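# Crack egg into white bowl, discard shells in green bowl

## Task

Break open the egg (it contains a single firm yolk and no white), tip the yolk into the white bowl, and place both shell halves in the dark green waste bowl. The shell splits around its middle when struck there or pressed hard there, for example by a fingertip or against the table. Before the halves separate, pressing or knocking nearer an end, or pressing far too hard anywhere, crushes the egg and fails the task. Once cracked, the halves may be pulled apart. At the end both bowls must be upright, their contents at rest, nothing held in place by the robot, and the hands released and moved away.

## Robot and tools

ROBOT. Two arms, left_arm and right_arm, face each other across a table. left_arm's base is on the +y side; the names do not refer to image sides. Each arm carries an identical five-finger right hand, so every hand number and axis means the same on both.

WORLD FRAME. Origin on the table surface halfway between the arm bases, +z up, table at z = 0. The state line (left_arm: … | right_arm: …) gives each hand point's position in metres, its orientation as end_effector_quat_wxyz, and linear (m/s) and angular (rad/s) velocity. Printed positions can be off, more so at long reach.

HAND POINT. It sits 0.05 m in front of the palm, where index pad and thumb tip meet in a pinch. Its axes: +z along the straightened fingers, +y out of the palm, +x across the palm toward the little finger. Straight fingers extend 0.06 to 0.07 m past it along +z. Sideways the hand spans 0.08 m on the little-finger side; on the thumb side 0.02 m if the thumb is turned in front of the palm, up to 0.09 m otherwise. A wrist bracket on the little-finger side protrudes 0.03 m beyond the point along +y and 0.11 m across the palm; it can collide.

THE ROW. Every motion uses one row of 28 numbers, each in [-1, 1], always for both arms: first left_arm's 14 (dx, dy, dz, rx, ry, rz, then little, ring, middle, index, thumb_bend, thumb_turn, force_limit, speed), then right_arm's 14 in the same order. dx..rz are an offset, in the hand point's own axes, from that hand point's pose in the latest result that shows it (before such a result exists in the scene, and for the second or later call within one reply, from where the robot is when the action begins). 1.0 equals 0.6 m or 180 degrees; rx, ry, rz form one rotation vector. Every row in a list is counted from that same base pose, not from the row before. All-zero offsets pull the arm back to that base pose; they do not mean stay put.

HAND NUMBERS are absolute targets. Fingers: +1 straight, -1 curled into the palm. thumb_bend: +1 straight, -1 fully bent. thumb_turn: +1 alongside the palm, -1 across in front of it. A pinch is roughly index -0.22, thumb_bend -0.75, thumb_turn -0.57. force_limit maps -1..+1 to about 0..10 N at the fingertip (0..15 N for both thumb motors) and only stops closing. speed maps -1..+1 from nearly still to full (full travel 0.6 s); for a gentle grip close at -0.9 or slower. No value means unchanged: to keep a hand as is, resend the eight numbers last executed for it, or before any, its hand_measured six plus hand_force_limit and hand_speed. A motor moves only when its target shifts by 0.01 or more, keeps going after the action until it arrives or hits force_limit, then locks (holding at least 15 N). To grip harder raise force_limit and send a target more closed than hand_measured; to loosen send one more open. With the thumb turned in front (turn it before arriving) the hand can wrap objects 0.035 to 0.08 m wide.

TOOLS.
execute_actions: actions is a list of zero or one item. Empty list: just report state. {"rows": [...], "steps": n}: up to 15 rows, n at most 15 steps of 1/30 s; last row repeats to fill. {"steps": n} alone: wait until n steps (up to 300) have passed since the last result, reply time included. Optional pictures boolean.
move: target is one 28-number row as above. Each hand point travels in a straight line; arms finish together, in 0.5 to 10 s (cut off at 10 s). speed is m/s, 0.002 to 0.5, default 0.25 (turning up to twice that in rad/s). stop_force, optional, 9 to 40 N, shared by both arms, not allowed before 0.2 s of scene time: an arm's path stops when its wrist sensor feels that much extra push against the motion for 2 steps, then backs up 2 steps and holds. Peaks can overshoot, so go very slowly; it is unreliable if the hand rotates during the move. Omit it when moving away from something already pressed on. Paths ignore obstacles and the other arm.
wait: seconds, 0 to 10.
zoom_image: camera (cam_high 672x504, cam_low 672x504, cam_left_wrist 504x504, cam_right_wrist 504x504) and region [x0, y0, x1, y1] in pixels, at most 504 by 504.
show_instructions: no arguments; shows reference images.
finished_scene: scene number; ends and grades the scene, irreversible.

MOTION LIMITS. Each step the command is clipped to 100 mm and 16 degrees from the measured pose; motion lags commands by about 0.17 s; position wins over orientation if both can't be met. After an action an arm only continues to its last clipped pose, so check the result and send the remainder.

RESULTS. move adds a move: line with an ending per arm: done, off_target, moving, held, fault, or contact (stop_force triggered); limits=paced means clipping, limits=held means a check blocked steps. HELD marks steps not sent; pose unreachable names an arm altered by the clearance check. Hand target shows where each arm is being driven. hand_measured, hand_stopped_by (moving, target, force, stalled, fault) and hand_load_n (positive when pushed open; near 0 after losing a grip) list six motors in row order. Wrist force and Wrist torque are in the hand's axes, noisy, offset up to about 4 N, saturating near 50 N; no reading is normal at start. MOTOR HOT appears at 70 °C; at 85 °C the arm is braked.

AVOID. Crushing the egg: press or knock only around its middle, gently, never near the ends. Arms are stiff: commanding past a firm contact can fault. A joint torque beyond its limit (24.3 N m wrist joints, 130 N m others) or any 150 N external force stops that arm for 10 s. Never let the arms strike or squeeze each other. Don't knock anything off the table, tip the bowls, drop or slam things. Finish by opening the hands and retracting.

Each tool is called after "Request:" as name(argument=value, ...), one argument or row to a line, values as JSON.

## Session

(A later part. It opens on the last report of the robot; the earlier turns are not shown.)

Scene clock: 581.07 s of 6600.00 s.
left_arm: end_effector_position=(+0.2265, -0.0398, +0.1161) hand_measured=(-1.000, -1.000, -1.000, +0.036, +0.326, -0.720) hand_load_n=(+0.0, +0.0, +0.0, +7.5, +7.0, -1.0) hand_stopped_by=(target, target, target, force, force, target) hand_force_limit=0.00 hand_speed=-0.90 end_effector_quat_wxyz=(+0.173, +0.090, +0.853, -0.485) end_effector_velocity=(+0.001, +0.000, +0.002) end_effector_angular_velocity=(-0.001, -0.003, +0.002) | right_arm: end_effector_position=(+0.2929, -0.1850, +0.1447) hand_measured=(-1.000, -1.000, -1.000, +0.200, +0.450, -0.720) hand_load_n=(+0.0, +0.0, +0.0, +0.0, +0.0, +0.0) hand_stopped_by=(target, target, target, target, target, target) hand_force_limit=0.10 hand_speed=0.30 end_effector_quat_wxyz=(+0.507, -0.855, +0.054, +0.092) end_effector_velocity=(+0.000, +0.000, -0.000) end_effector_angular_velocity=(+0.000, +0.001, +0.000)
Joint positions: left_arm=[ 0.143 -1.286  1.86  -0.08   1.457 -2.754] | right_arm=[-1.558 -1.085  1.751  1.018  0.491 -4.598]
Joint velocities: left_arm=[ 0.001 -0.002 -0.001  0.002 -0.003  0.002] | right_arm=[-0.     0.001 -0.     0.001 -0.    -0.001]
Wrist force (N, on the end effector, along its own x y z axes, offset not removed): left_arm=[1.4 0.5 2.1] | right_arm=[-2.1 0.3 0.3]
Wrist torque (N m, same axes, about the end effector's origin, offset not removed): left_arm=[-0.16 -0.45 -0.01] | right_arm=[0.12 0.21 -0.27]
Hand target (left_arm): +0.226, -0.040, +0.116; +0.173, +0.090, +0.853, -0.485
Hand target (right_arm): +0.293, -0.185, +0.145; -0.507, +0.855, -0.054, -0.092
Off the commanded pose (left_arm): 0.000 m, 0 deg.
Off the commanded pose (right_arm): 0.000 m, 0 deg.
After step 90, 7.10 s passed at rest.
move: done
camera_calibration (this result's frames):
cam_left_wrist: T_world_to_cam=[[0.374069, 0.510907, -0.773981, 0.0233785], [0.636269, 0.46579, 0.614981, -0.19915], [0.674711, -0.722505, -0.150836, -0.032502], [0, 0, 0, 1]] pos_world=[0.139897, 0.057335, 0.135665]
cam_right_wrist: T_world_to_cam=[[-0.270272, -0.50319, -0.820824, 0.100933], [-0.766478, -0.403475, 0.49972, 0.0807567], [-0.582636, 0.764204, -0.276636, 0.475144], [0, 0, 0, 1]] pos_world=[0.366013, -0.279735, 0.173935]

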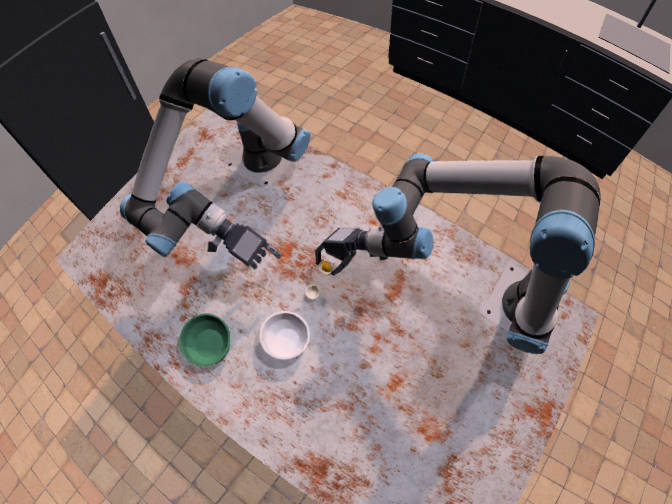

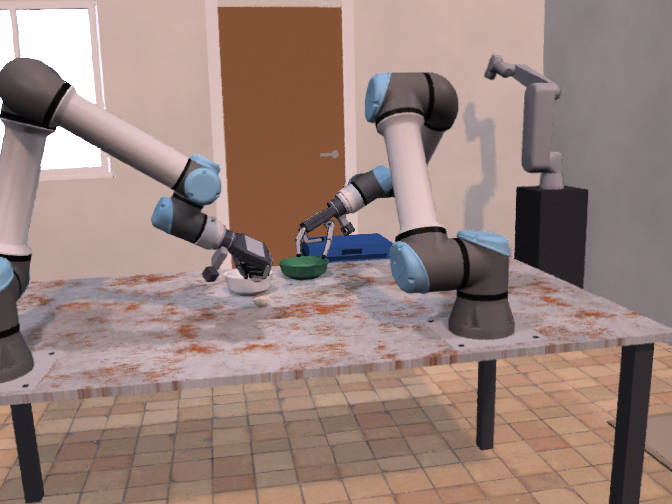

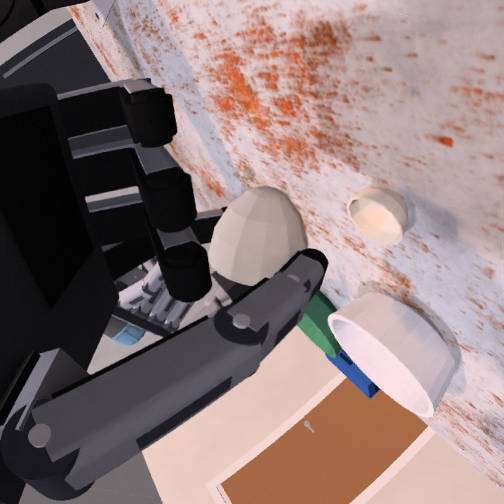

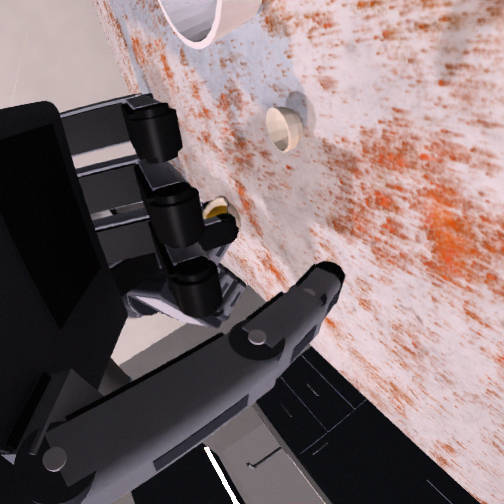

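Request:
move(
  target=[-0.3299,0.1347,0.0399,0,0,0,-1,-1,-1,-0.3,-0.4,-0.72,0,-0.9,0,0.0639,-0.117,0,0,0,-1,-1,-1,0.2,0.45,-0.72,0.1,0.3],
  speed=0.1,
)

Scene clock: 590.70 s of 6600.00 s.
left_arm: end_effector_position=(+0.4403, -0.0158, +0.1164) hand_measured=(-1.000, -1.000, -1.000, +0.036, +0.326, -0.720) hand_load_n=(+0.0, +0.0, +0.0, +7.5, +7.0, -1.0) hand_stopped_by=(target, target, target, force, force, target) hand_force_limit=0.00 hand_speed=-0.90 end_effector_quat_wxyz=(+0.173, +0.090, +0.853, -0.485) end_effector_velocity=(+0.002, +0.000, -0.000) end_effector_angular_velocity=(+0.000, +0.000, +0.000) | right_arm: end_effector_position=(+0.2930, -0.2648, +0.1448) hand_measured=(-1.000, -1.000, -1.000, +0.200, +0.450, -0.720) hand_load_n=(+0.0, +0.0, +0.0, +0.0, +0.0, +0.0) hand_stopped_by=(target, target, target, target, target, target) hand_force_limit=0.10 hand_speed=0.30 end_effector_quat_wxyz=(+0.507, -0.855, +0.054, +0.093) end_effector_velocity=(+0.000, -0.001, +0.000) end_effector_angular_velocity=(+0.000, -0.002, +0.001)
Joint positions: left_arm=[ 0.605 -1.05   1.51   0.053  1.863 -2.532] | right_arm=[-1.76  -1.092  1.874  1.244  0.549 -4.99 ]
Joint velocities: left_arm=[ 0.004  0.003 -0.005  0.003  0.003  0.002] | right_arm=[-0.001 -0.    -0.     0.002  0.001 -0.004]
Wrist force (N, on the end effector, along its own x y z axes, offset not removed): left_arm=[0.4 -0.6 0.8] | right_arm=[-1.5 0.8 -0.1]
Wrist torque (N m, same axes, about the end effector's origin, offset not removed): left_arm=[-0.13 -0.27 -0.12] | right_arm=[0.22 0.19 -0.20]
Hand target (left_arm): +0.440, -0.016, +0.116; +0.173, +0.090, +0.853, -0.485
Hand target (right_arm): +0.293, -0.265, +0.145; -0.507, +0.855, -0.054, -0.093
Off the commanded pose (left_arm): 0.000 m, 0 deg.
Off the commanded pose (right_arm): 0.000 m, 0 deg.
After step 90, 4.07 s passed at rest.
move: done
camera_calibration (this result's frames):
cam_left_wrist: T_world_to_cam=[[0.374282, 0.510822, -0.773934, -0.0686696], [0.636058, 0.465902, 0.615115, -0.346533], [0.674791, -0.722493, -0.150534, -0.159481], [0, 0, 0, 1]] pos_world=[0.353733, 0.081304, 0.136004]
cam_right_wrist: T_world_to_cam=[[-0.270194, -0.503171, -0.820862, 0.0608247], [-0.766367, -0.403694, 0.499712, 0.0485226], [-0.582818, 0.764101, -0.276538, 0.53622], [0, 0, 0, 1]] pos_world=[0.366139, -0.359533, 0.173967]

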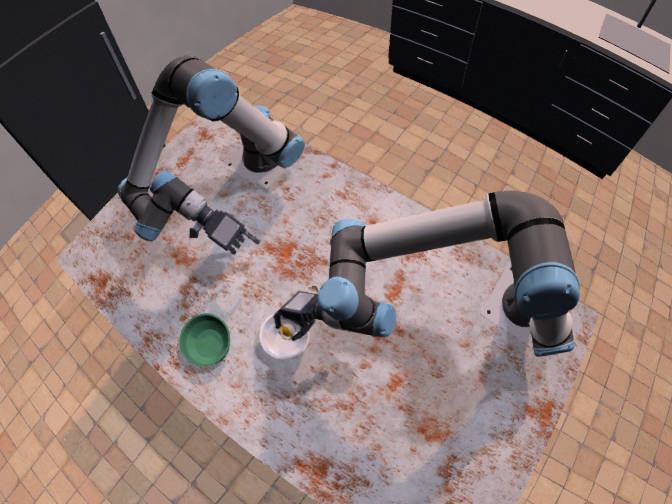

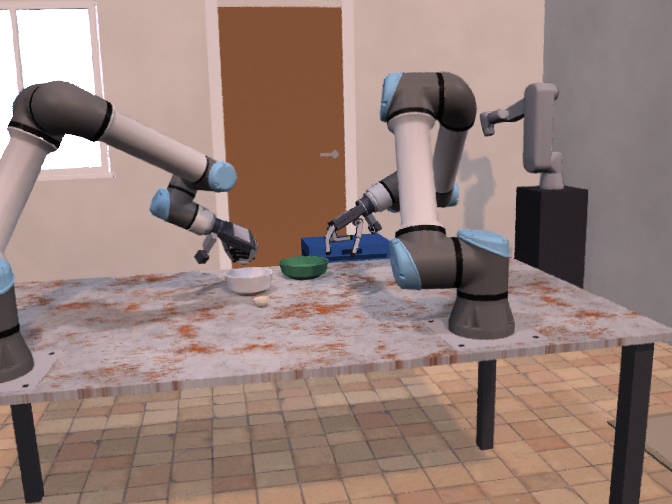

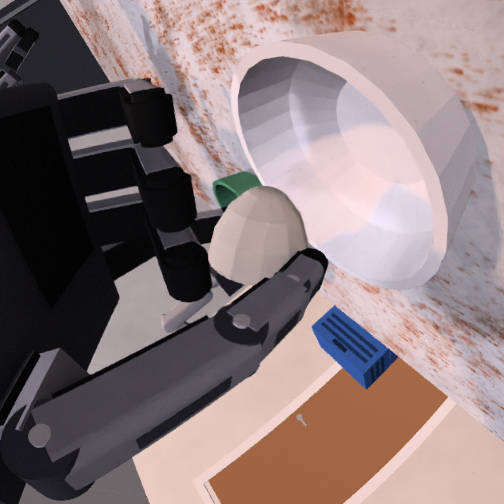

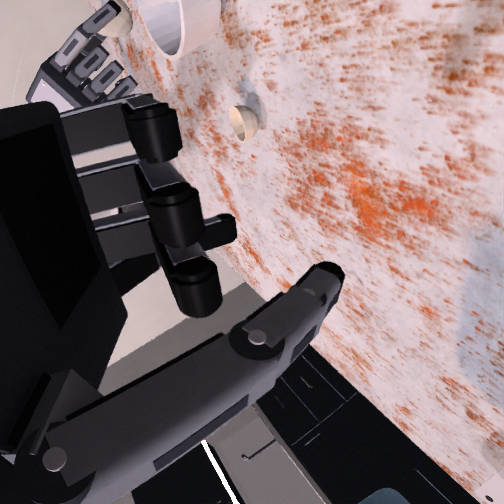

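Request:
move(
  target=[0.0191,0.0398,0.0236,-0.0028,0.0999,-0.167,-1,-1,-1,-0.3,-0.4,-0.72,0,-0.9,0,0,0,0,0,0,-1,-1,-1,0.2,0.45,-0.72,0.1,0.3],
  speed=0.1,
)

Scene clock: 603.50 s of 6600.00 s.
left_arm: end_effector_position=(+0.4404, -0.0157, +0.0865) hand_measured=(-1.000, -1.000, -1.000, +0.036, +0.326, -0.720) hand_load_n=(+0.0, +0.0, +0.0, +7.5, +7.0, -1.0) hand_stopped_by=(target, target, target, force, force, target) hand_force_limit=0.00 hand_speed=-0.90 end_effector_quat_wxyz=(+0.091, +0.060, -0.865, +0.489) end_effector_velocity=(+0.001, +0.001, -0.000) end_effector_angular_velocity=(+0.001, +0.006, +0.000) | right_arm: end_effector_position=(+0.2930, -0.2648, +0.1447) hand_measured=(-1.000, -1.000, -1.000, +0.200, +0.450, -0.720) hand_load_n=(+0.0, +0.0, +0.0, +0.0, +0.0, +0.0) hand_stopped_by=(target, target, target, target, target, target) hand_force_limit=0.10 hand_speed=0.30 end_effector_quat_wxyz=(+0.507, -0.855, +0.054, +0.093) end_effector_velocity=(+0.000, -0.000, -0.000) end_effector_angular_velocity=(-0.000, -0.000, +0.000)
Joint positions: left_arm=[ 0.758 -0.811  1.138  0.391  2.267 -2.884] | right_arm=[-1.76  -1.092  1.874  1.244  0.549 -4.99 ]
Joint velocities: left_arm=[ 0.003  0.004 -0.007  0.007  0.005 -0.001] | right_arm=[ 0.     0.001 -0.001 -0.     0.     0.   ]
Wrist force (N, on the end effector, along its own x y z axes, offset not removed): left_arm=[-1.3 -0.9 2.5] | right_arm=[-2.1 0.0 0.9]
Wrist torque (N m, same axes, about the end effector's origin, offset not removed): left_arm=[-0.20 -0.04 -0.18] | right_arm=[0.12 0.22 -0.21]
Hand target (left_arm): +0.440, -0.016, +0.086; -0.091, -0.060, +0.865, -0.489
Hand target (right_arm): +0.293, -0.265, +0.145; -0.507, +0.855, -0.054, -0.093
Off the commanded pose (left_arm): 0.000 m, 0 deg.
Off the commanded pose (right_arm): 0.000 m, 0 deg.
After step 90, 6.40 s passed at rest.
move: done
camera_calibration (this result's frames):
cam_left_wrist: T_world_to_cam=[[-0.1376, 0.510905, -0.848553, 0.139932], [0.873557, 0.466403, 0.139162, -0.391605], [0.466867, -0.722111, -0.510482, -0.0412349], [0, 0, 0, 1]] pos_world=[0.380595, 0.0813779, 0.152186]
cam_right_wrist: T_world_to_cam=[[-0.270188, -0.503214, -0.820838, 0.0607956], [-0.766355, -0.403689, 0.499735, 0.0485136], [-0.582836, 0.764076, -0.276569, 0.536225], [0, 0, 0, 1]] pos_world=[0.366136, -0.359539, 0.173962]

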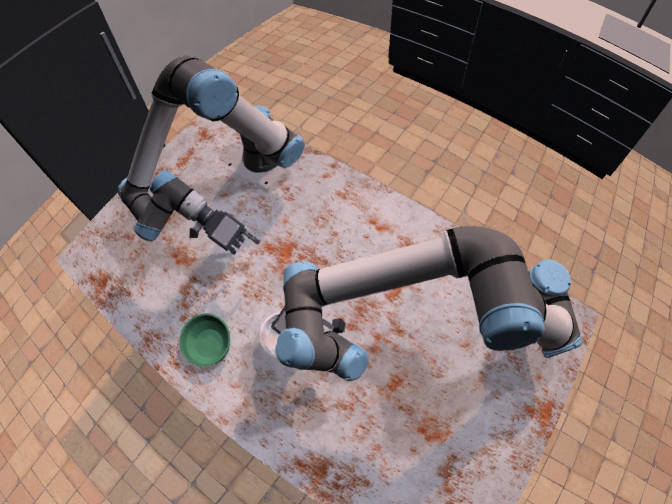

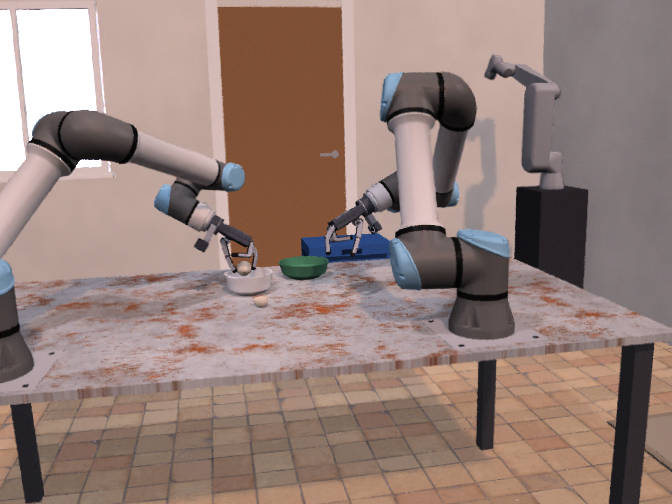

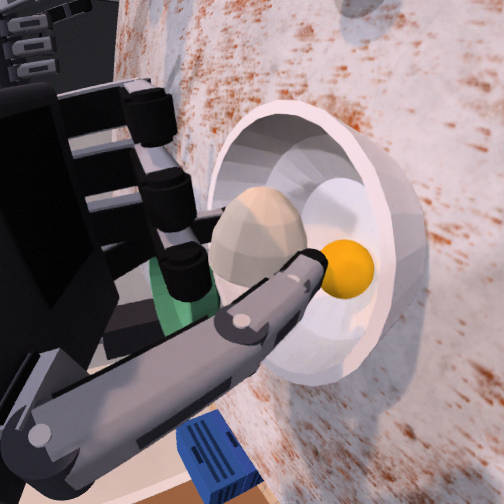

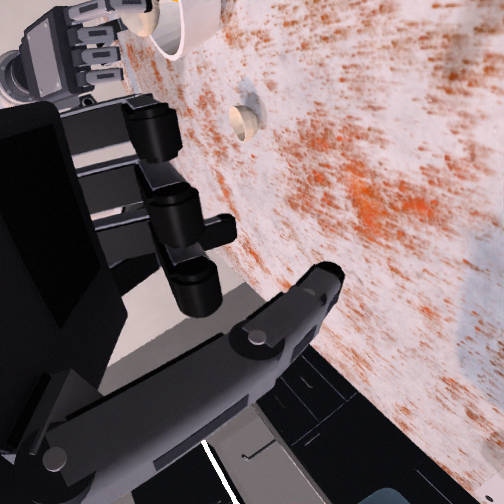

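Request:
move(
  target=[0.0162,-0.0626,-0.0378,0,0,0,-1,-1,-1,-0.3,-0.4,-0.72,0,-0.9,0,0,0,0,0,0,-1,-1,-1,0.2,0.45,-0.72,0.1,0.3],
  speed=0.15,
)

Scene clock: 637.83 s of 6600.00 s.
left_arm: end_effector_position=(+0.4403, -0.0157, +0.1313) hand_measured=(-1.000, -1.000, -1.000, +0.036, +0.326, -0.720) hand_load_n=(+0.0, +0.0, +0.0, +7.5, +7.0, -1.0) hand_stopped_by=(target, target, target, force, force, target) hand_force_limit=0.00 hand_speed=-0.90 end_effector_quat_wxyz=(+0.091, +0.060, -0.865, +0.489) end_effector_velocity=(+0.000, +0.000, +0.001) end_effector_angular_velocity=(+0.000, +0.000, +0.001) | right_arm: end_effector_position=(+0.2930, -0.2648, +0.1448) hand_measured=(-1.000, -1.000, -1.000, +0.200, +0.450, -0.720) hand_load_n=(+0.0, +0.0, +0.0, +0.0, +0.0, +0.0) hand_stopped_by=(target, target, target, target, target, target) hand_force_limit=0.10 hand_speed=0.30 end_effector_quat_wxyz=(+0.507, -0.855, +0.054, +0.093) end_effector_velocity=(-0.000, +0.000, -0.000) end_effector_angular_velocity=(+0.000, +0.001, +0.000)
Joint positions: left_arm=[ 0.757 -0.844  1.077  0.485  2.267 -2.884] | right_arm=[-1.76  -1.092  1.874  1.244  0.549 -4.99 ]
Joint velocities: left_arm=[ 0.001 -0.    -0.002  0.003  0.     0.   ] | right_arm=[ 0.    -0.     0.001  0.     0.    -0.001]
Wrist force (N, on the end effector, along its own x y z axes, offset not removed): left_arm=[-0.9 1.0 -0.2] | right_arm=[-1.7 0.5 0.9]
Wrist torque (N m, same axes, about the end effector's origin, offset not removed): left_arm=[0.18 0.05 -0.13] | right_arm=[0.21 0.11 -0.17]
Hand target (left_arm): +0.440, -0.016, +0.131; -0.091, -0.060, +0.865, -0.489
Hand target (right_arm): +0.293, -0.265, +0.145; -0.507, +0.855, -0.054, -0.093
Off the commanded pose (left_arm): 0.000 m, 0 deg.
Off the commanded pose (right_arm): 0.000 m, 0 deg.
After step 120, 29.47 s passed at rest.
move: done
camera_calibration (this result's frames):
cam_left_wrist: T_world_to_cam=[[-0.137642, 0.510918, -0.848538, 0.177963], [0.873491, 0.466514, 0.139206, -0.397825], [0.466977, -0.72203, -0.510494, -0.0183574], [0, 0, 0, 1]] pos_world=[0.380564, 0.0814116, 0.197016]
cam_right_wrist: T_world_to_cam=[[-0.270194, -0.503171, -0.820862, 0.0608247], [-0.766368, -0.403694, 0.499712, 0.0485227], [-0.582818, 0.764101, -0.276538, 0.53622], [0, 0, 0, 1]] pos_world=[0.366139, -0.359533, 0.173967]

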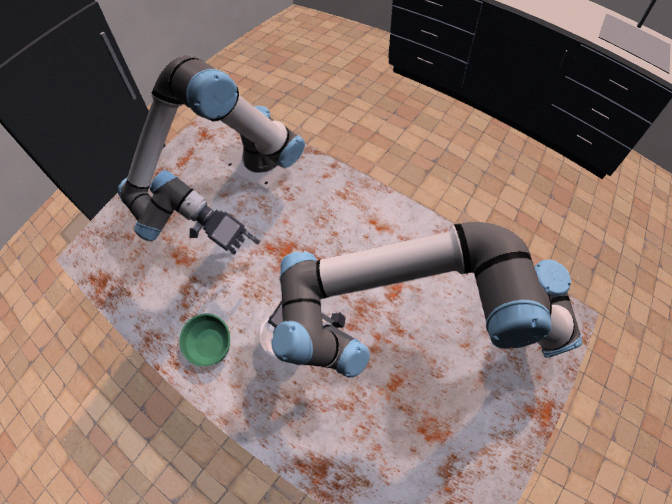

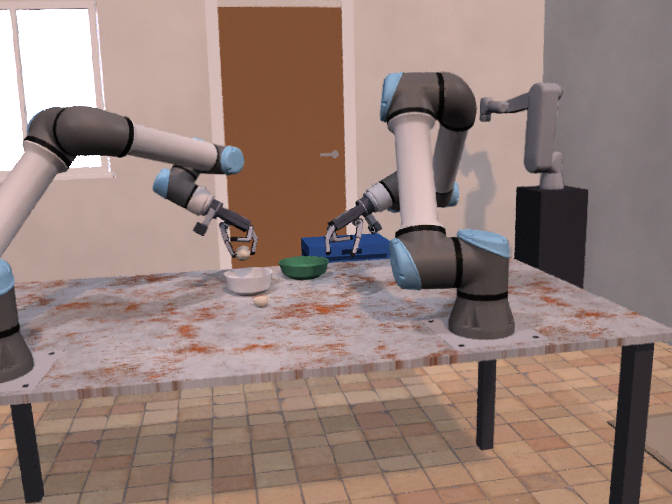

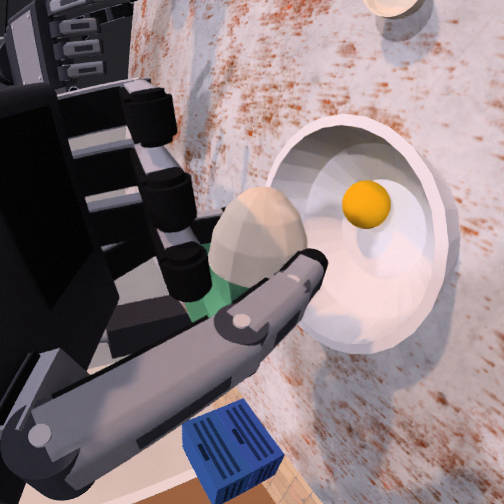

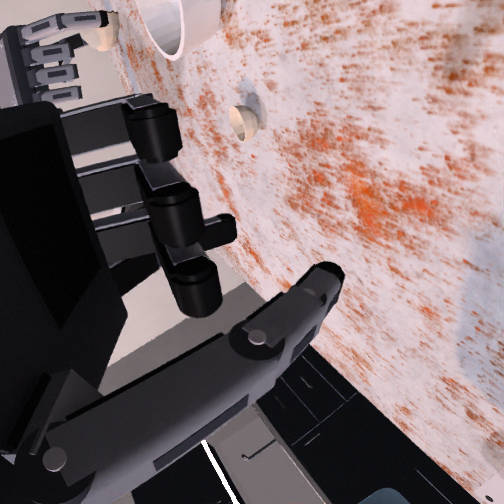

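Request:
move(
  target=[0,0,0,0.0844,-0.2394,-0.0409,-1,-1,-1,-0.3,-0.4,-0.72,0,-0.9,0,0,0,0,0,0,-1,-1,-1,0.2,0.45,-0.72,0.1,0.3],
  speed=0.2,
)

Scene clock: 643.23 s of 6600.00 s.
left_arm: end_effector_position=(+0.4403, -0.0159, +0.1313) hand_measured=(-1.000, -1.000, -1.000, +0.036, +0.326, -0.720) hand_load_n=(+0.0, +0.0, +0.0, +7.5, +7.0, -1.0) hand_stopped_by=(target, target, target, force, force, target) hand_force_limit=0.00 hand_speed=-0.90 end_effector_quat_wxyz=(-0.210, +0.300, -0.762, +0.534) end_effector_velocity=(+0.001, +0.000, -0.000) end_effector_angular_velocity=(+0.000, -0.004, +0.010) | right_arm: end_effector_position=(+0.2930, -0.2648, +0.1447) hand_measured=(-1.000, -1.000, -1.000, +0.200, +0.450, -0.720) hand_load_n=(+0.0, +0.0, +0.0, +0.0, +0.0, +0.0) hand_stopped_by=(target, target, target, target, target, target) hand_force_limit=0.10 hand_speed=0.30 end_effector_quat_wxyz=(+0.507, -0.855, +0.054, +0.093) end_effector_velocity=(+0.000, -0.000, +0.000) end_effector_angular_velocity=(+0.000, -0.001, +0.000)
Joint positions: left_arm=[ 0.442 -1.113  1.583 -0.101  1.25  -3.263] | right_arm=[-1.76  -1.092  1.874  1.244  0.549 -4.99 ]
Joint velocities: left_arm=[-0.003  0.002 -0.    -0.002 -0.013 -0.001] | right_arm=[-0.    -0.    -0.001  0.001 -0.    -0.001]
Wrist force (N, on the end effector, along its own x y z axes, offset not removed): left_arm=[0.3 -1.5 1.6] | right_arm=[-3.0 1.2 0.9]
Wrist torque (N m, same axes, about the end effector's origin, offset not removed): left_arm=[-0.29 -0.27 -0.09] | right_arm=[0.22 0.30 -0.20]
Hand target (left_arm): +0.440, -0.016, +0.131; +0.210, -0.300, +0.762, -0.534
Hand target (right_arm): +0.293, -0.265, +0.145; -0.507, +0.855, -0.054, -0.093
Off the commanded pose (left_arm): 0.000 m, 0 deg.
Off the commanded pose (right_arm): 0.000 m, 0 deg.
move: done
camera_calibration (this result's frames):
cam_left_wrist: T_world_to_cam=[[-0.188917, 0.285701, -0.939513, 0.208985], [0.261767, 0.936774, 0.232232, -0.133086], [0.946461, -0.202061, -0.25176, -0.255392], [0, 0, 0, 1]] pos_world=[0.316036, 0.0133593, 0.162954]
cam_right_wrist: T_world_to_cam=[[-0.270188, -0.503214, -0.820838, 0.0607955], [-0.766355, -0.403689, 0.499735, 0.0485137], [-0.582836, 0.764076, -0.276569, 0.536225], [0, 0, 0, 1]] pos_world=[0.366136, -0.359539, 0.173962]

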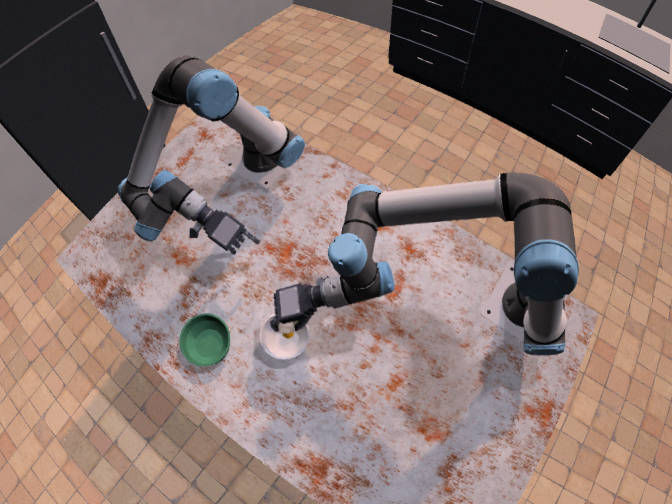

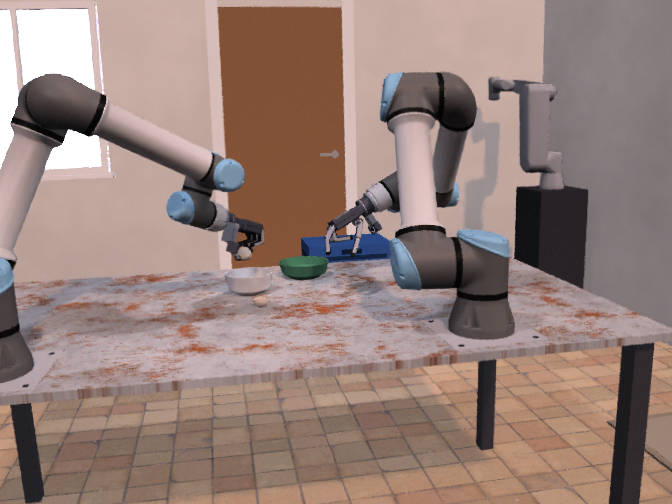

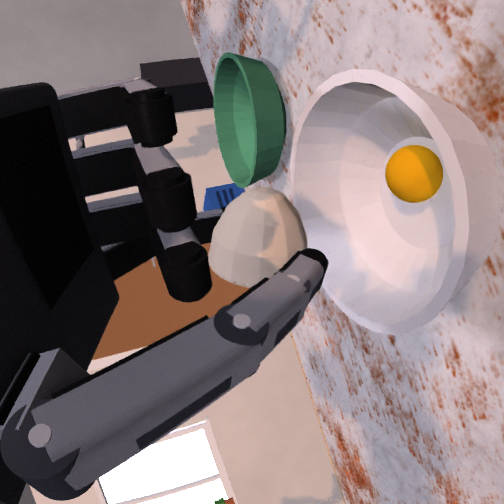

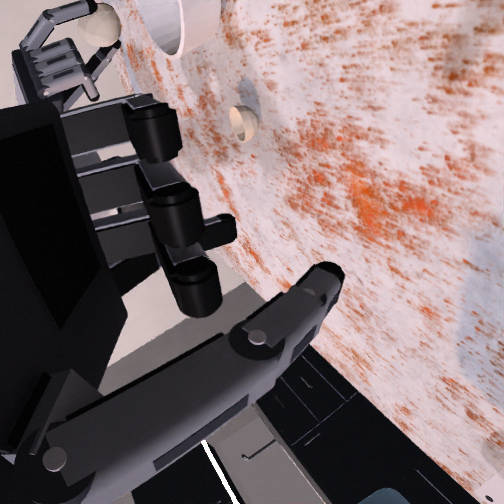

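Request:
move(
  target=[0.0091,-0.0995,0.3768,0,0,0,-1,-1,-1,-0.3,-0.4,-0.72,0,-0.9,-0.1,0.019,0.0105,0,0,0,-1,-1,-1,0.2,0.45,-0.72,0.1,0.3],
  speed=0.15,
)

Scene clock: 651.83 s of 6600.00 s.
left_arm: end_effector_position=(+0.5948, -0.1897, +0.1101) hand_measured=(-1.000, -1.000, -1.000, +0.036, +0.326, -0.720) hand_load_n=(+0.0, +0.0, +0.0, +7.5, +7.0, -1.0) hand_stopped_by=(target, target, target, force, force, target) hand_force_limit=0.00 hand_speed=-0.90 end_effector_quat_wxyz=(-0.210, +0.300, -0.762, +0.534) end_effector_velocity=(+0.001, -0.002, +0.001) end_effector_angular_velocity=(+0.005, +0.003, +0.002) | right_arm: end_effector_position=(+0.2316, -0.2649, +0.1447) hand_measured=(-1.000, -1.000, -1.000, +0.200, +0.450, -0.720) hand_load_n=(+0.0, +0.0, +0.0, +0.0, +0.0, +0.0) hand_stopped_by=(target, target, target, target, target, target) hand_force_limit=0.10 hand_speed=0.30 end_effector_quat_wxyz=(+0.507, -0.855, +0.054, +0.093) end_effector_velocity=(-0.000, +0.000, -0.000) end_effector_angular_velocity=(+0.000, +0.001, +0.000)
Joint positions: left_arm=[ 0.542 -0.454  0.463  0.349  1.343 -3.226] | right_arm=[-1.788 -1.2    2.067  1.199  0.562 -5.036]
Joint velocities: left_arm=[-0.001  0.019 -0.042  0.03  -0.002 -0.001] | right_arm=[ 0.     0.     0.001 -0.    -0.     0.   ]
Wrist force (N, on the end effector, along its own x y z axes, offset not removed): left_arm=[1.5 -0.4 1.3] | right_arm=[-2.7 0.8 0.7]
Wrist torque (N m, same axes, about the end effector's origin, offset not removed): left_arm=[-0.16 -0.36 0.03] | right_arm=[0.23 0.32 -0.29]
Hand target (left_arm): +0.595, -0.190, +0.110; +0.210, -0.300, +0.762, -0.534
Hand target (right_arm): +0.232, -0.265, +0.145; -0.507, +0.855, -0.054, -0.093
Off the commanded pose (left_arm): 0.000 m, 0 deg.
Off the commanded pose (right_arm): 0.000 m, 0 deg.
After step 90, 3.47 s passed at rest.
move: done
camera_calibration (this result's frames):
cam_left_wrist: T_world_to_cam=[[-0.188369, 0.285255, -0.939759, 0.267517], [0.261885, 0.936831, 0.231873, -0.00582099], [0.946538, -0.202431, -0.251173, -0.442231], [0, 0, 0, 1]] pos_world=[0.470504, -0.160378, 0.141674]
cam_right_wrist: T_world_to_cam=[[-0.270188, -0.503203, -0.820844, 0.0441125], [-0.766336, -0.40372, 0.499739, 0.00145318], [-0.582861, 0.764066, -0.276542, 0.500431], [0, 0, 0, 1]] pos_world=[0.304714, -0.359578, 0.173874]

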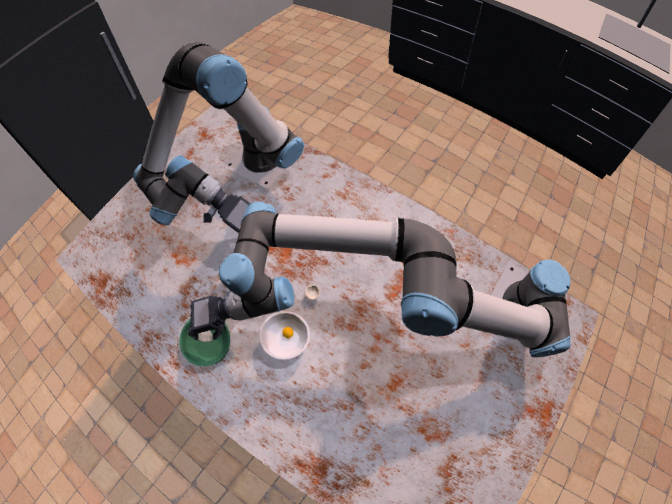

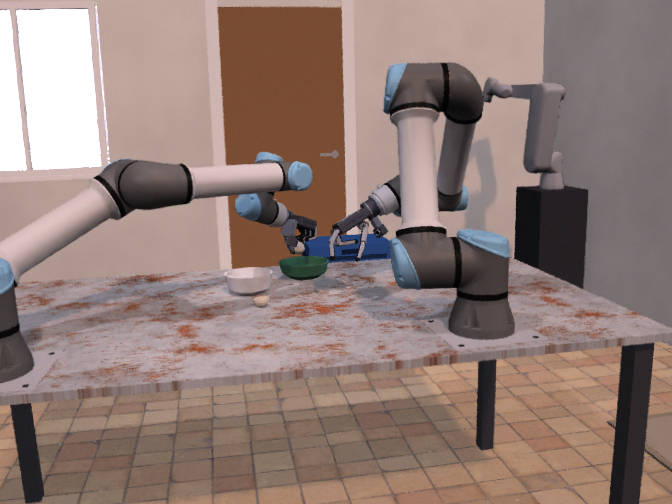

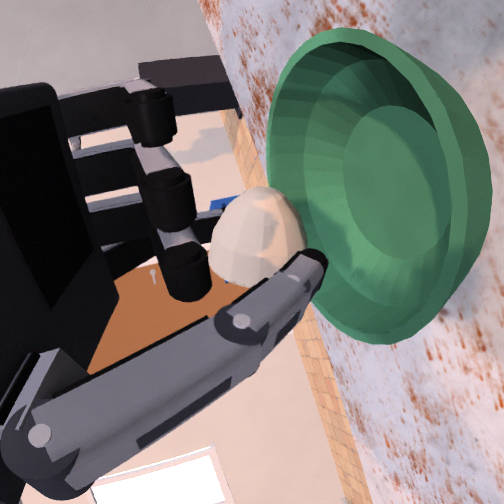

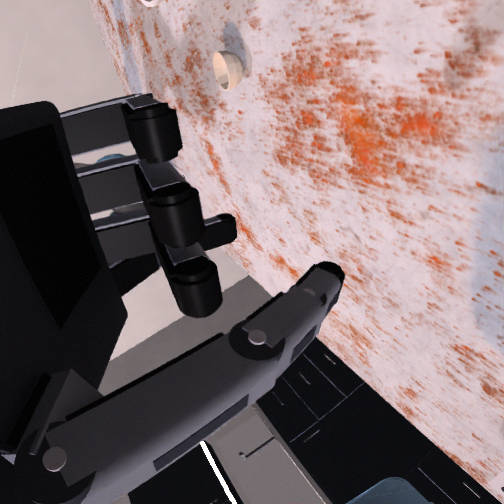

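Request:
move(
  target=[0,0.0783,0.0285,0,0,0,-1,-1,-1,-0.3,-0.4,-0.72,0,-0.9,0,0,0,0,0,0,-1,-1,-1,0.2,0.45,-0.72,0.1,0.3],
  speed=0.06,
)

Scene clock: 656.93 s of 6600.00 s.
left_arm: end_effector_position=(+0.5949, -0.1897, +0.0602) hand_measured=(-1.000, -1.000, -1.000, +0.036, +0.326, -0.720) hand_load_n=(+0.0, +0.0, +0.0, +7.5, +7.0, -1.0) hand_stopped_by=(target, target, target, force, force, target) hand_force_limit=0.00 hand_speed=-0.90 end_effector_quat_wxyz=(-0.210, +0.300, -0.762, +0.534) end_effector_velocity=(+0.000, -0.000, -0.001) end_effector_angular_velocity=(-0.002, -0.001, -0.000) | right_arm: end_effector_position=(+0.2316, -0.2649, +0.1447) hand_measured=(-1.000, -1.000, -1.000, +0.200, +0.450, -0.720) hand_load_n=(+0.0, +0.0, +0.0, +0.0, +0.0, +0.0) hand_stopped_by=(target, target, target, target, target, target) hand_force_limit=0.10 hand_speed=0.30 end_effector_quat_wxyz=(+0.507, -0.855, +0.054, +0.093) end_effector_velocity=(+0.000, +0.000, -0.000) end_effector_angular_velocity=(+0.000, -0.000, -0.000)
Joint positions: left_arm=[ 0.542 -0.438  0.559  0.237  1.344 -3.226] | right_arm=[-1.788 -1.2    2.067  1.199  0.562 -5.036]
Joint velocities: left_arm=[-0.     0.001  0.002 -0.005  0.     0.   ] | right_arm=[ 0.     0.001 -0.    -0.001 -0.     0.   ]
Wrist force (N, on the end effector, along its own x y z axes, offset not removed): left_arm=[-1.2 0.3 2.0] | right_arm=[-2.1 1.0 -0.1]
Wrist torque (N m, same axes, about the end effector's origin, offset not removed): left_arm=[-0.09 -0.13 -0.08] | right_arm=[0.30 0.24 -0.15]
Hand target (left_arm): +0.595, -0.190, +0.060; +0.210, -0.300, +0.762, -0.534
Hand target (right_arm): +0.232, -0.265, +0.145; -0.507, +0.855, -0.054, -0.093
Off the commanded pose (left_arm): 0.000 m, 0 deg.
Off the commanded pose (right_arm): 0.000 m, 0 deg.
After step 90, 0.90 s passed at rest.
move: done
camera_calibration (this result's frames):
cam_left_wrist: T_world_to_cam=[[-0.188385, 0.285259, -0.939755, 0.220696], [0.26188, 0.936831, 0.231874, 0.00580024], [0.946536, -0.202421, -0.251189, -0.454824], [0, 0, 0, 1]] pos_world=[0.470564, -0.160456, 0.0918089]
cam_right_wrist: T_world_to_cam=[[-0.270186, -0.503202, -0.820845, 0.0441104], [-0.766338, -0.40372, 0.499737, 0.00144677], [-0.58286, 0.764067, -0.276543, 0.500426], [0, 0, 0, 1]] pos_world=[0.304705, -0.359579, 0.173874]

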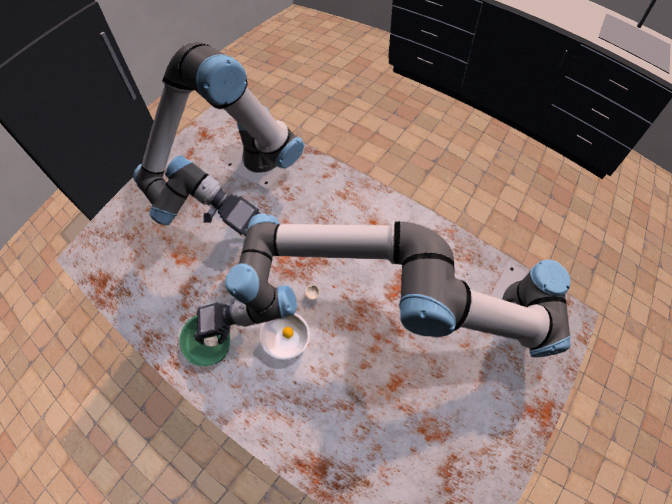

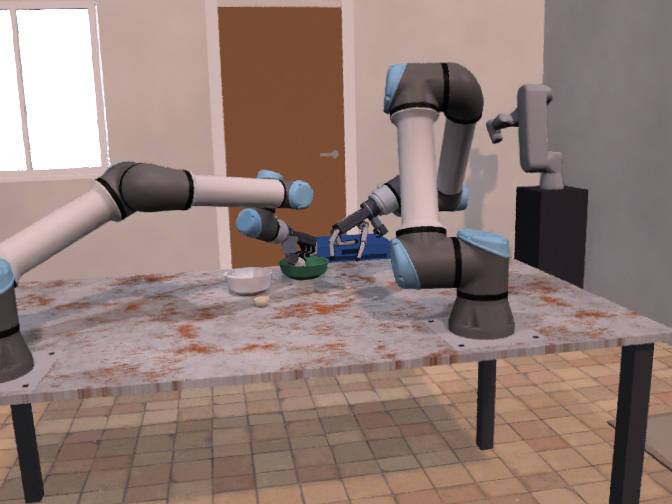

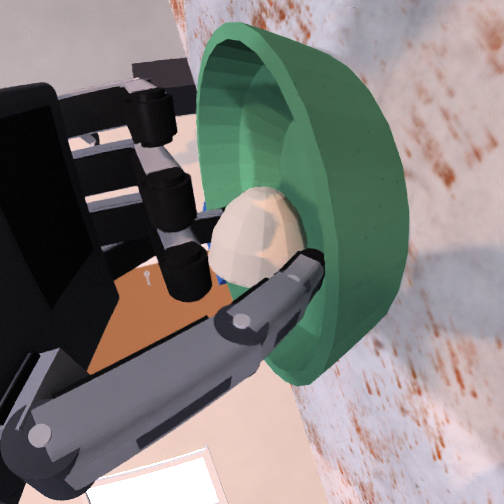

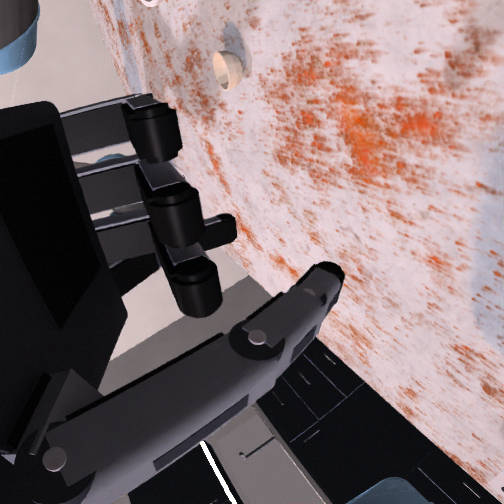

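Request:
execute_actions(
  actions=[
    {"rows":[[0,0,0,0,0,0,-1,-1,-1,0.35,0.5,-0.72,0,-0.5,0,0,0,0,0,0,-1,-1,-1,0.2,0.45,-0.72,0.1,0.3]],"steps":15},
  ],
)

Scene clock: 660.63 s of 6600.00 s.
left_arm: end_effector_position=(+0.5949, -0.1897, +0.0601) hand_measured=(-1.000, -1.000, -1.000, +0.350, +0.500, -0.720) hand_load_n=(+0.0, +0.0, +0.0, +0.0, +0.0, +0.0) hand_stopped_by=(target, target, target, moving, moving, target) hand_force_limit=0.00 hand_speed=-0.50 end_effector_quat_wxyz=(-0.210, +0.300, -0.762, +0.534) end_effector_velocity=(-0.000, +0.001, -0.000) end_effector_angular_velocity=(+0.003, +0.002, +0.000) | right_arm: end_effector_position=(+0.2316, -0.2649, +0.1447) hand_measured=(-1.000, -1.000, -1.000, +0.200, +0.450, -0.720) hand_load_n=(+0.0, +0.0, +0.0, +0.0, +0.0, +0.0) hand_stopped_by=(target, target, target, target, target, target) hand_force_limit=0.10 hand_speed=0.30 end_effector_quat_wxyz=(+0.507, -0.855, +0.054, +0.093) end_effector_velocity=(+0.000, +0.000, +0.000) end_effector_angular_velocity=(+0.000, +0.001, -0.000)
Joint positions: left_arm=[ 0.542 -0.438  0.559  0.237  1.344 -3.226] | right_arm=[-1.788 -1.2    2.067  1.199  0.562 -5.036]
Joint velocities: left_arm=[-0.    -0.    -0.     0.004 -0.    -0.   ] | right_arm=[-0.     0.001 -0.     0.001 -0.     0.   ]
Wrist force (N, on the end effector, along its own x y z axes, offset not removed): left_arm=[1.2 -0.2 2.0] | right_arm=[-2.1 1.8 0.2]
Wrist torque (N m, same axes, about the end effector's origin, offset not removed): left_arm=[-0.25 -0.32 0.03] | right_arm=[0.36 0.21 -0.13]
Hand target (left_arm): +0.595, -0.190, +0.060; +0.210, -0.300, +0.762, -0.534
Hand target (right_arm): +0.232, -0.265, +0.145; -0.507, +0.855, -0.054, -0.093
Off the commanded pose (left_arm): 0.000 m, 0 deg.
Off the commanded pose (right_arm): 0.000 m, 0 deg.
Steps of this call (steps 1 to 90: nothing new was sent; then 0.20 s passed at rest; steps 91 to 105: all 15 steps of this action). Readings (end_effector_position | what the end effector reports):
91: left_arm (+0.5949, -0.1897, +0.0601) | right_arm (+0.2316, -0.2649, +0.1447) | left_arm hand_measured=(-1.000, -1.000, -1.000, +0.036, +0.326, -0.720) hand_load_n=(+0.0, +0.0, +0.0, +7.5, +7.0, -1.0) hand_stopped_by=(target, target, target, moving, moving, target) hand_force_limit=0.00 hand_speed=-0.50 | right_arm hand_measured=(-1.000, -1.000, -1.000, +0.200, +0.450, -0.720) hand_load_n=(+0.0, +0.0, +0.0, +0.0, +0.0, +0.0) hand_stopped_by=(target, target, target, target, target, target) hand_force_limit=0.10 hand_speed=0.30
92: left_arm (+0.5949, -0.1897, +0.0601) | right_arm (+0.2316, -0.2649, +0.1447) | left_arm hand_measured=(-1.000, -1.000, -1.000, +0.036, +0.326, -0.720) hand_load_n=(+0.0, +0.0, +0.0, +7.5, +7.0, -1.0) hand_stopped_by=(target, target, target, moving, moving, target) hand_force_limit=0.00 hand_speed=-0.50 | right_arm hand_measured=(-1.000, -1.000, -1.000, +0.200, +0.450, -0.720) hand_load_n=(+0.0, +0.0, +0.0, +0.0, +0.0, +0.0) hand_stopped_by=(target, target, target, target, target, target) hand_force_limit=0.10 hand_speed=0.30
94: left_arm (+0.5949, -0.1897, +0.0601) | right_arm (+0.2316, -0.2649, +0.1447) | left_arm hand_measured=(-1.000, -1.000, -1.000, +0.060, +0.338, -0.720) hand_load_n=(+0.0, +0.0, +0.0, +2.0, +2.0, +0.0) hand_stopped_by=(target, target, target, moving, moving, target) hand_force_limit=0.00 hand_speed=-0.50 | right_arm hand_measured=(-1.000, -1.000, -1.000, +0.200, +0.450, -0.720) hand_load_n=(+0.0, +0.0, +0.0, +0.0, +0.0, +0.0) hand_stopped_by=(target, target, target, target, target, target) hand_force_limit=0.10 hand_speed=0.30
98: left_arm (+0.5949, -0.1897, +0.0601) | right_arm (+0.2316, -0.2649, +0.1447) | left_arm hand_measured=(-1.000, -1.000, -1.000, +0.172, +0.408, -0.720) hand_load_n=(+0.0, +0.0, +0.0, +0.0, +0.0, +0.0) hand_stopped_by=(target, target, target, moving, moving, target) hand_force_limit=0.00 hand_speed=-0.50 | right_arm hand_measured=(-1.000, -1.000, -1.000, +0.200, +0.450, -0.720) hand_load_n=(+0.0, +0.0, +0.0, +0.0, +0.0, +0.0) hand_stopped_by=(target, target, target, target, target, target) hand_force_limit=0.10 hand_speed=0.30
105: the state above
camera_calibration (this result's frames):
cam_left_wrist: T_world_to_cam=[[-0.188408, 0.285322, -0.939731, 0.220655], [0.261893, 0.936814, 0.23193, 0.0057942], [0.946528, -0.202412, -0.251227, -0.454825], [0, 0, 0, 1]] pos_world=[0.47056, -0.160448, 0.091748]
cam_right_wrist: T_world_to_cam=[[-0.270175, -0.503205, -0.820847, 0.0441109], [-0.766349, -0.403713, 0.499726, 0.00145922], [-0.582851, 0.764068, -0.276558, 0.500435], [0, 0, 0, 1]] pos_world=[0.304715, -0.359581, 0.173878]

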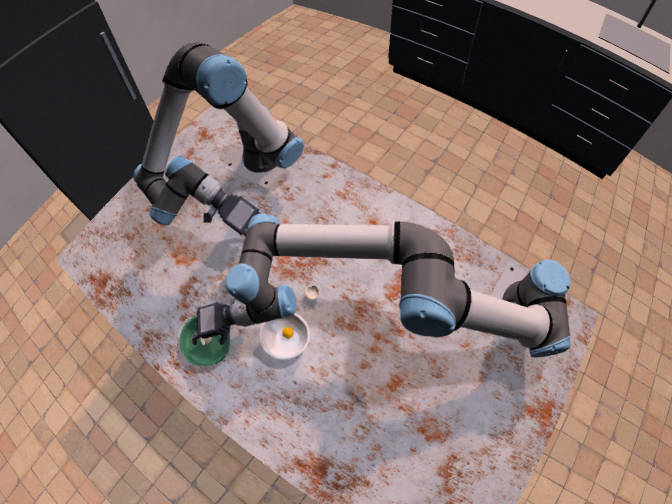

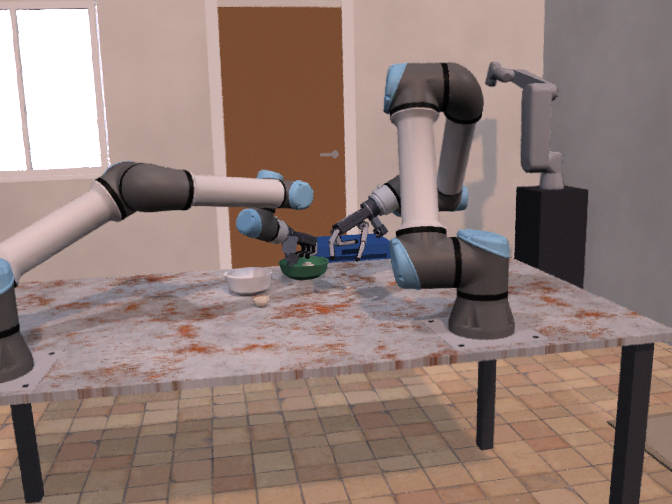

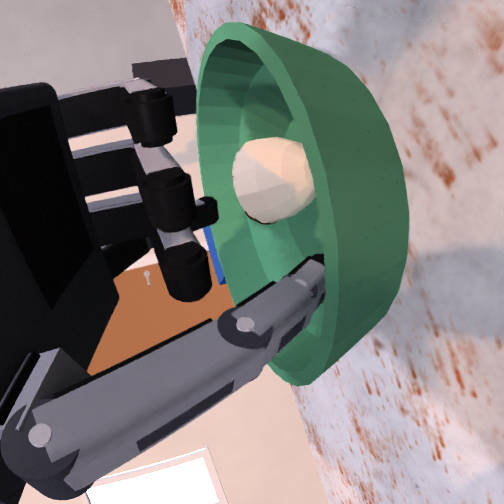

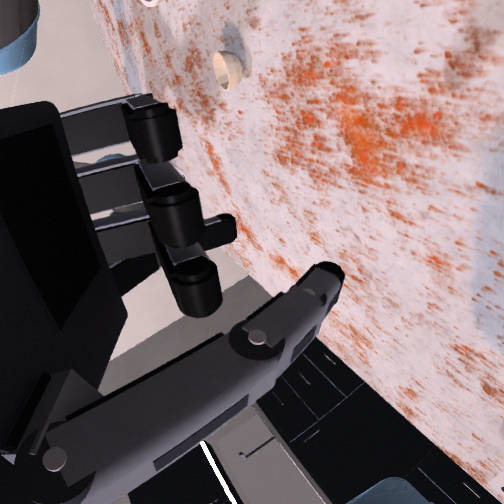

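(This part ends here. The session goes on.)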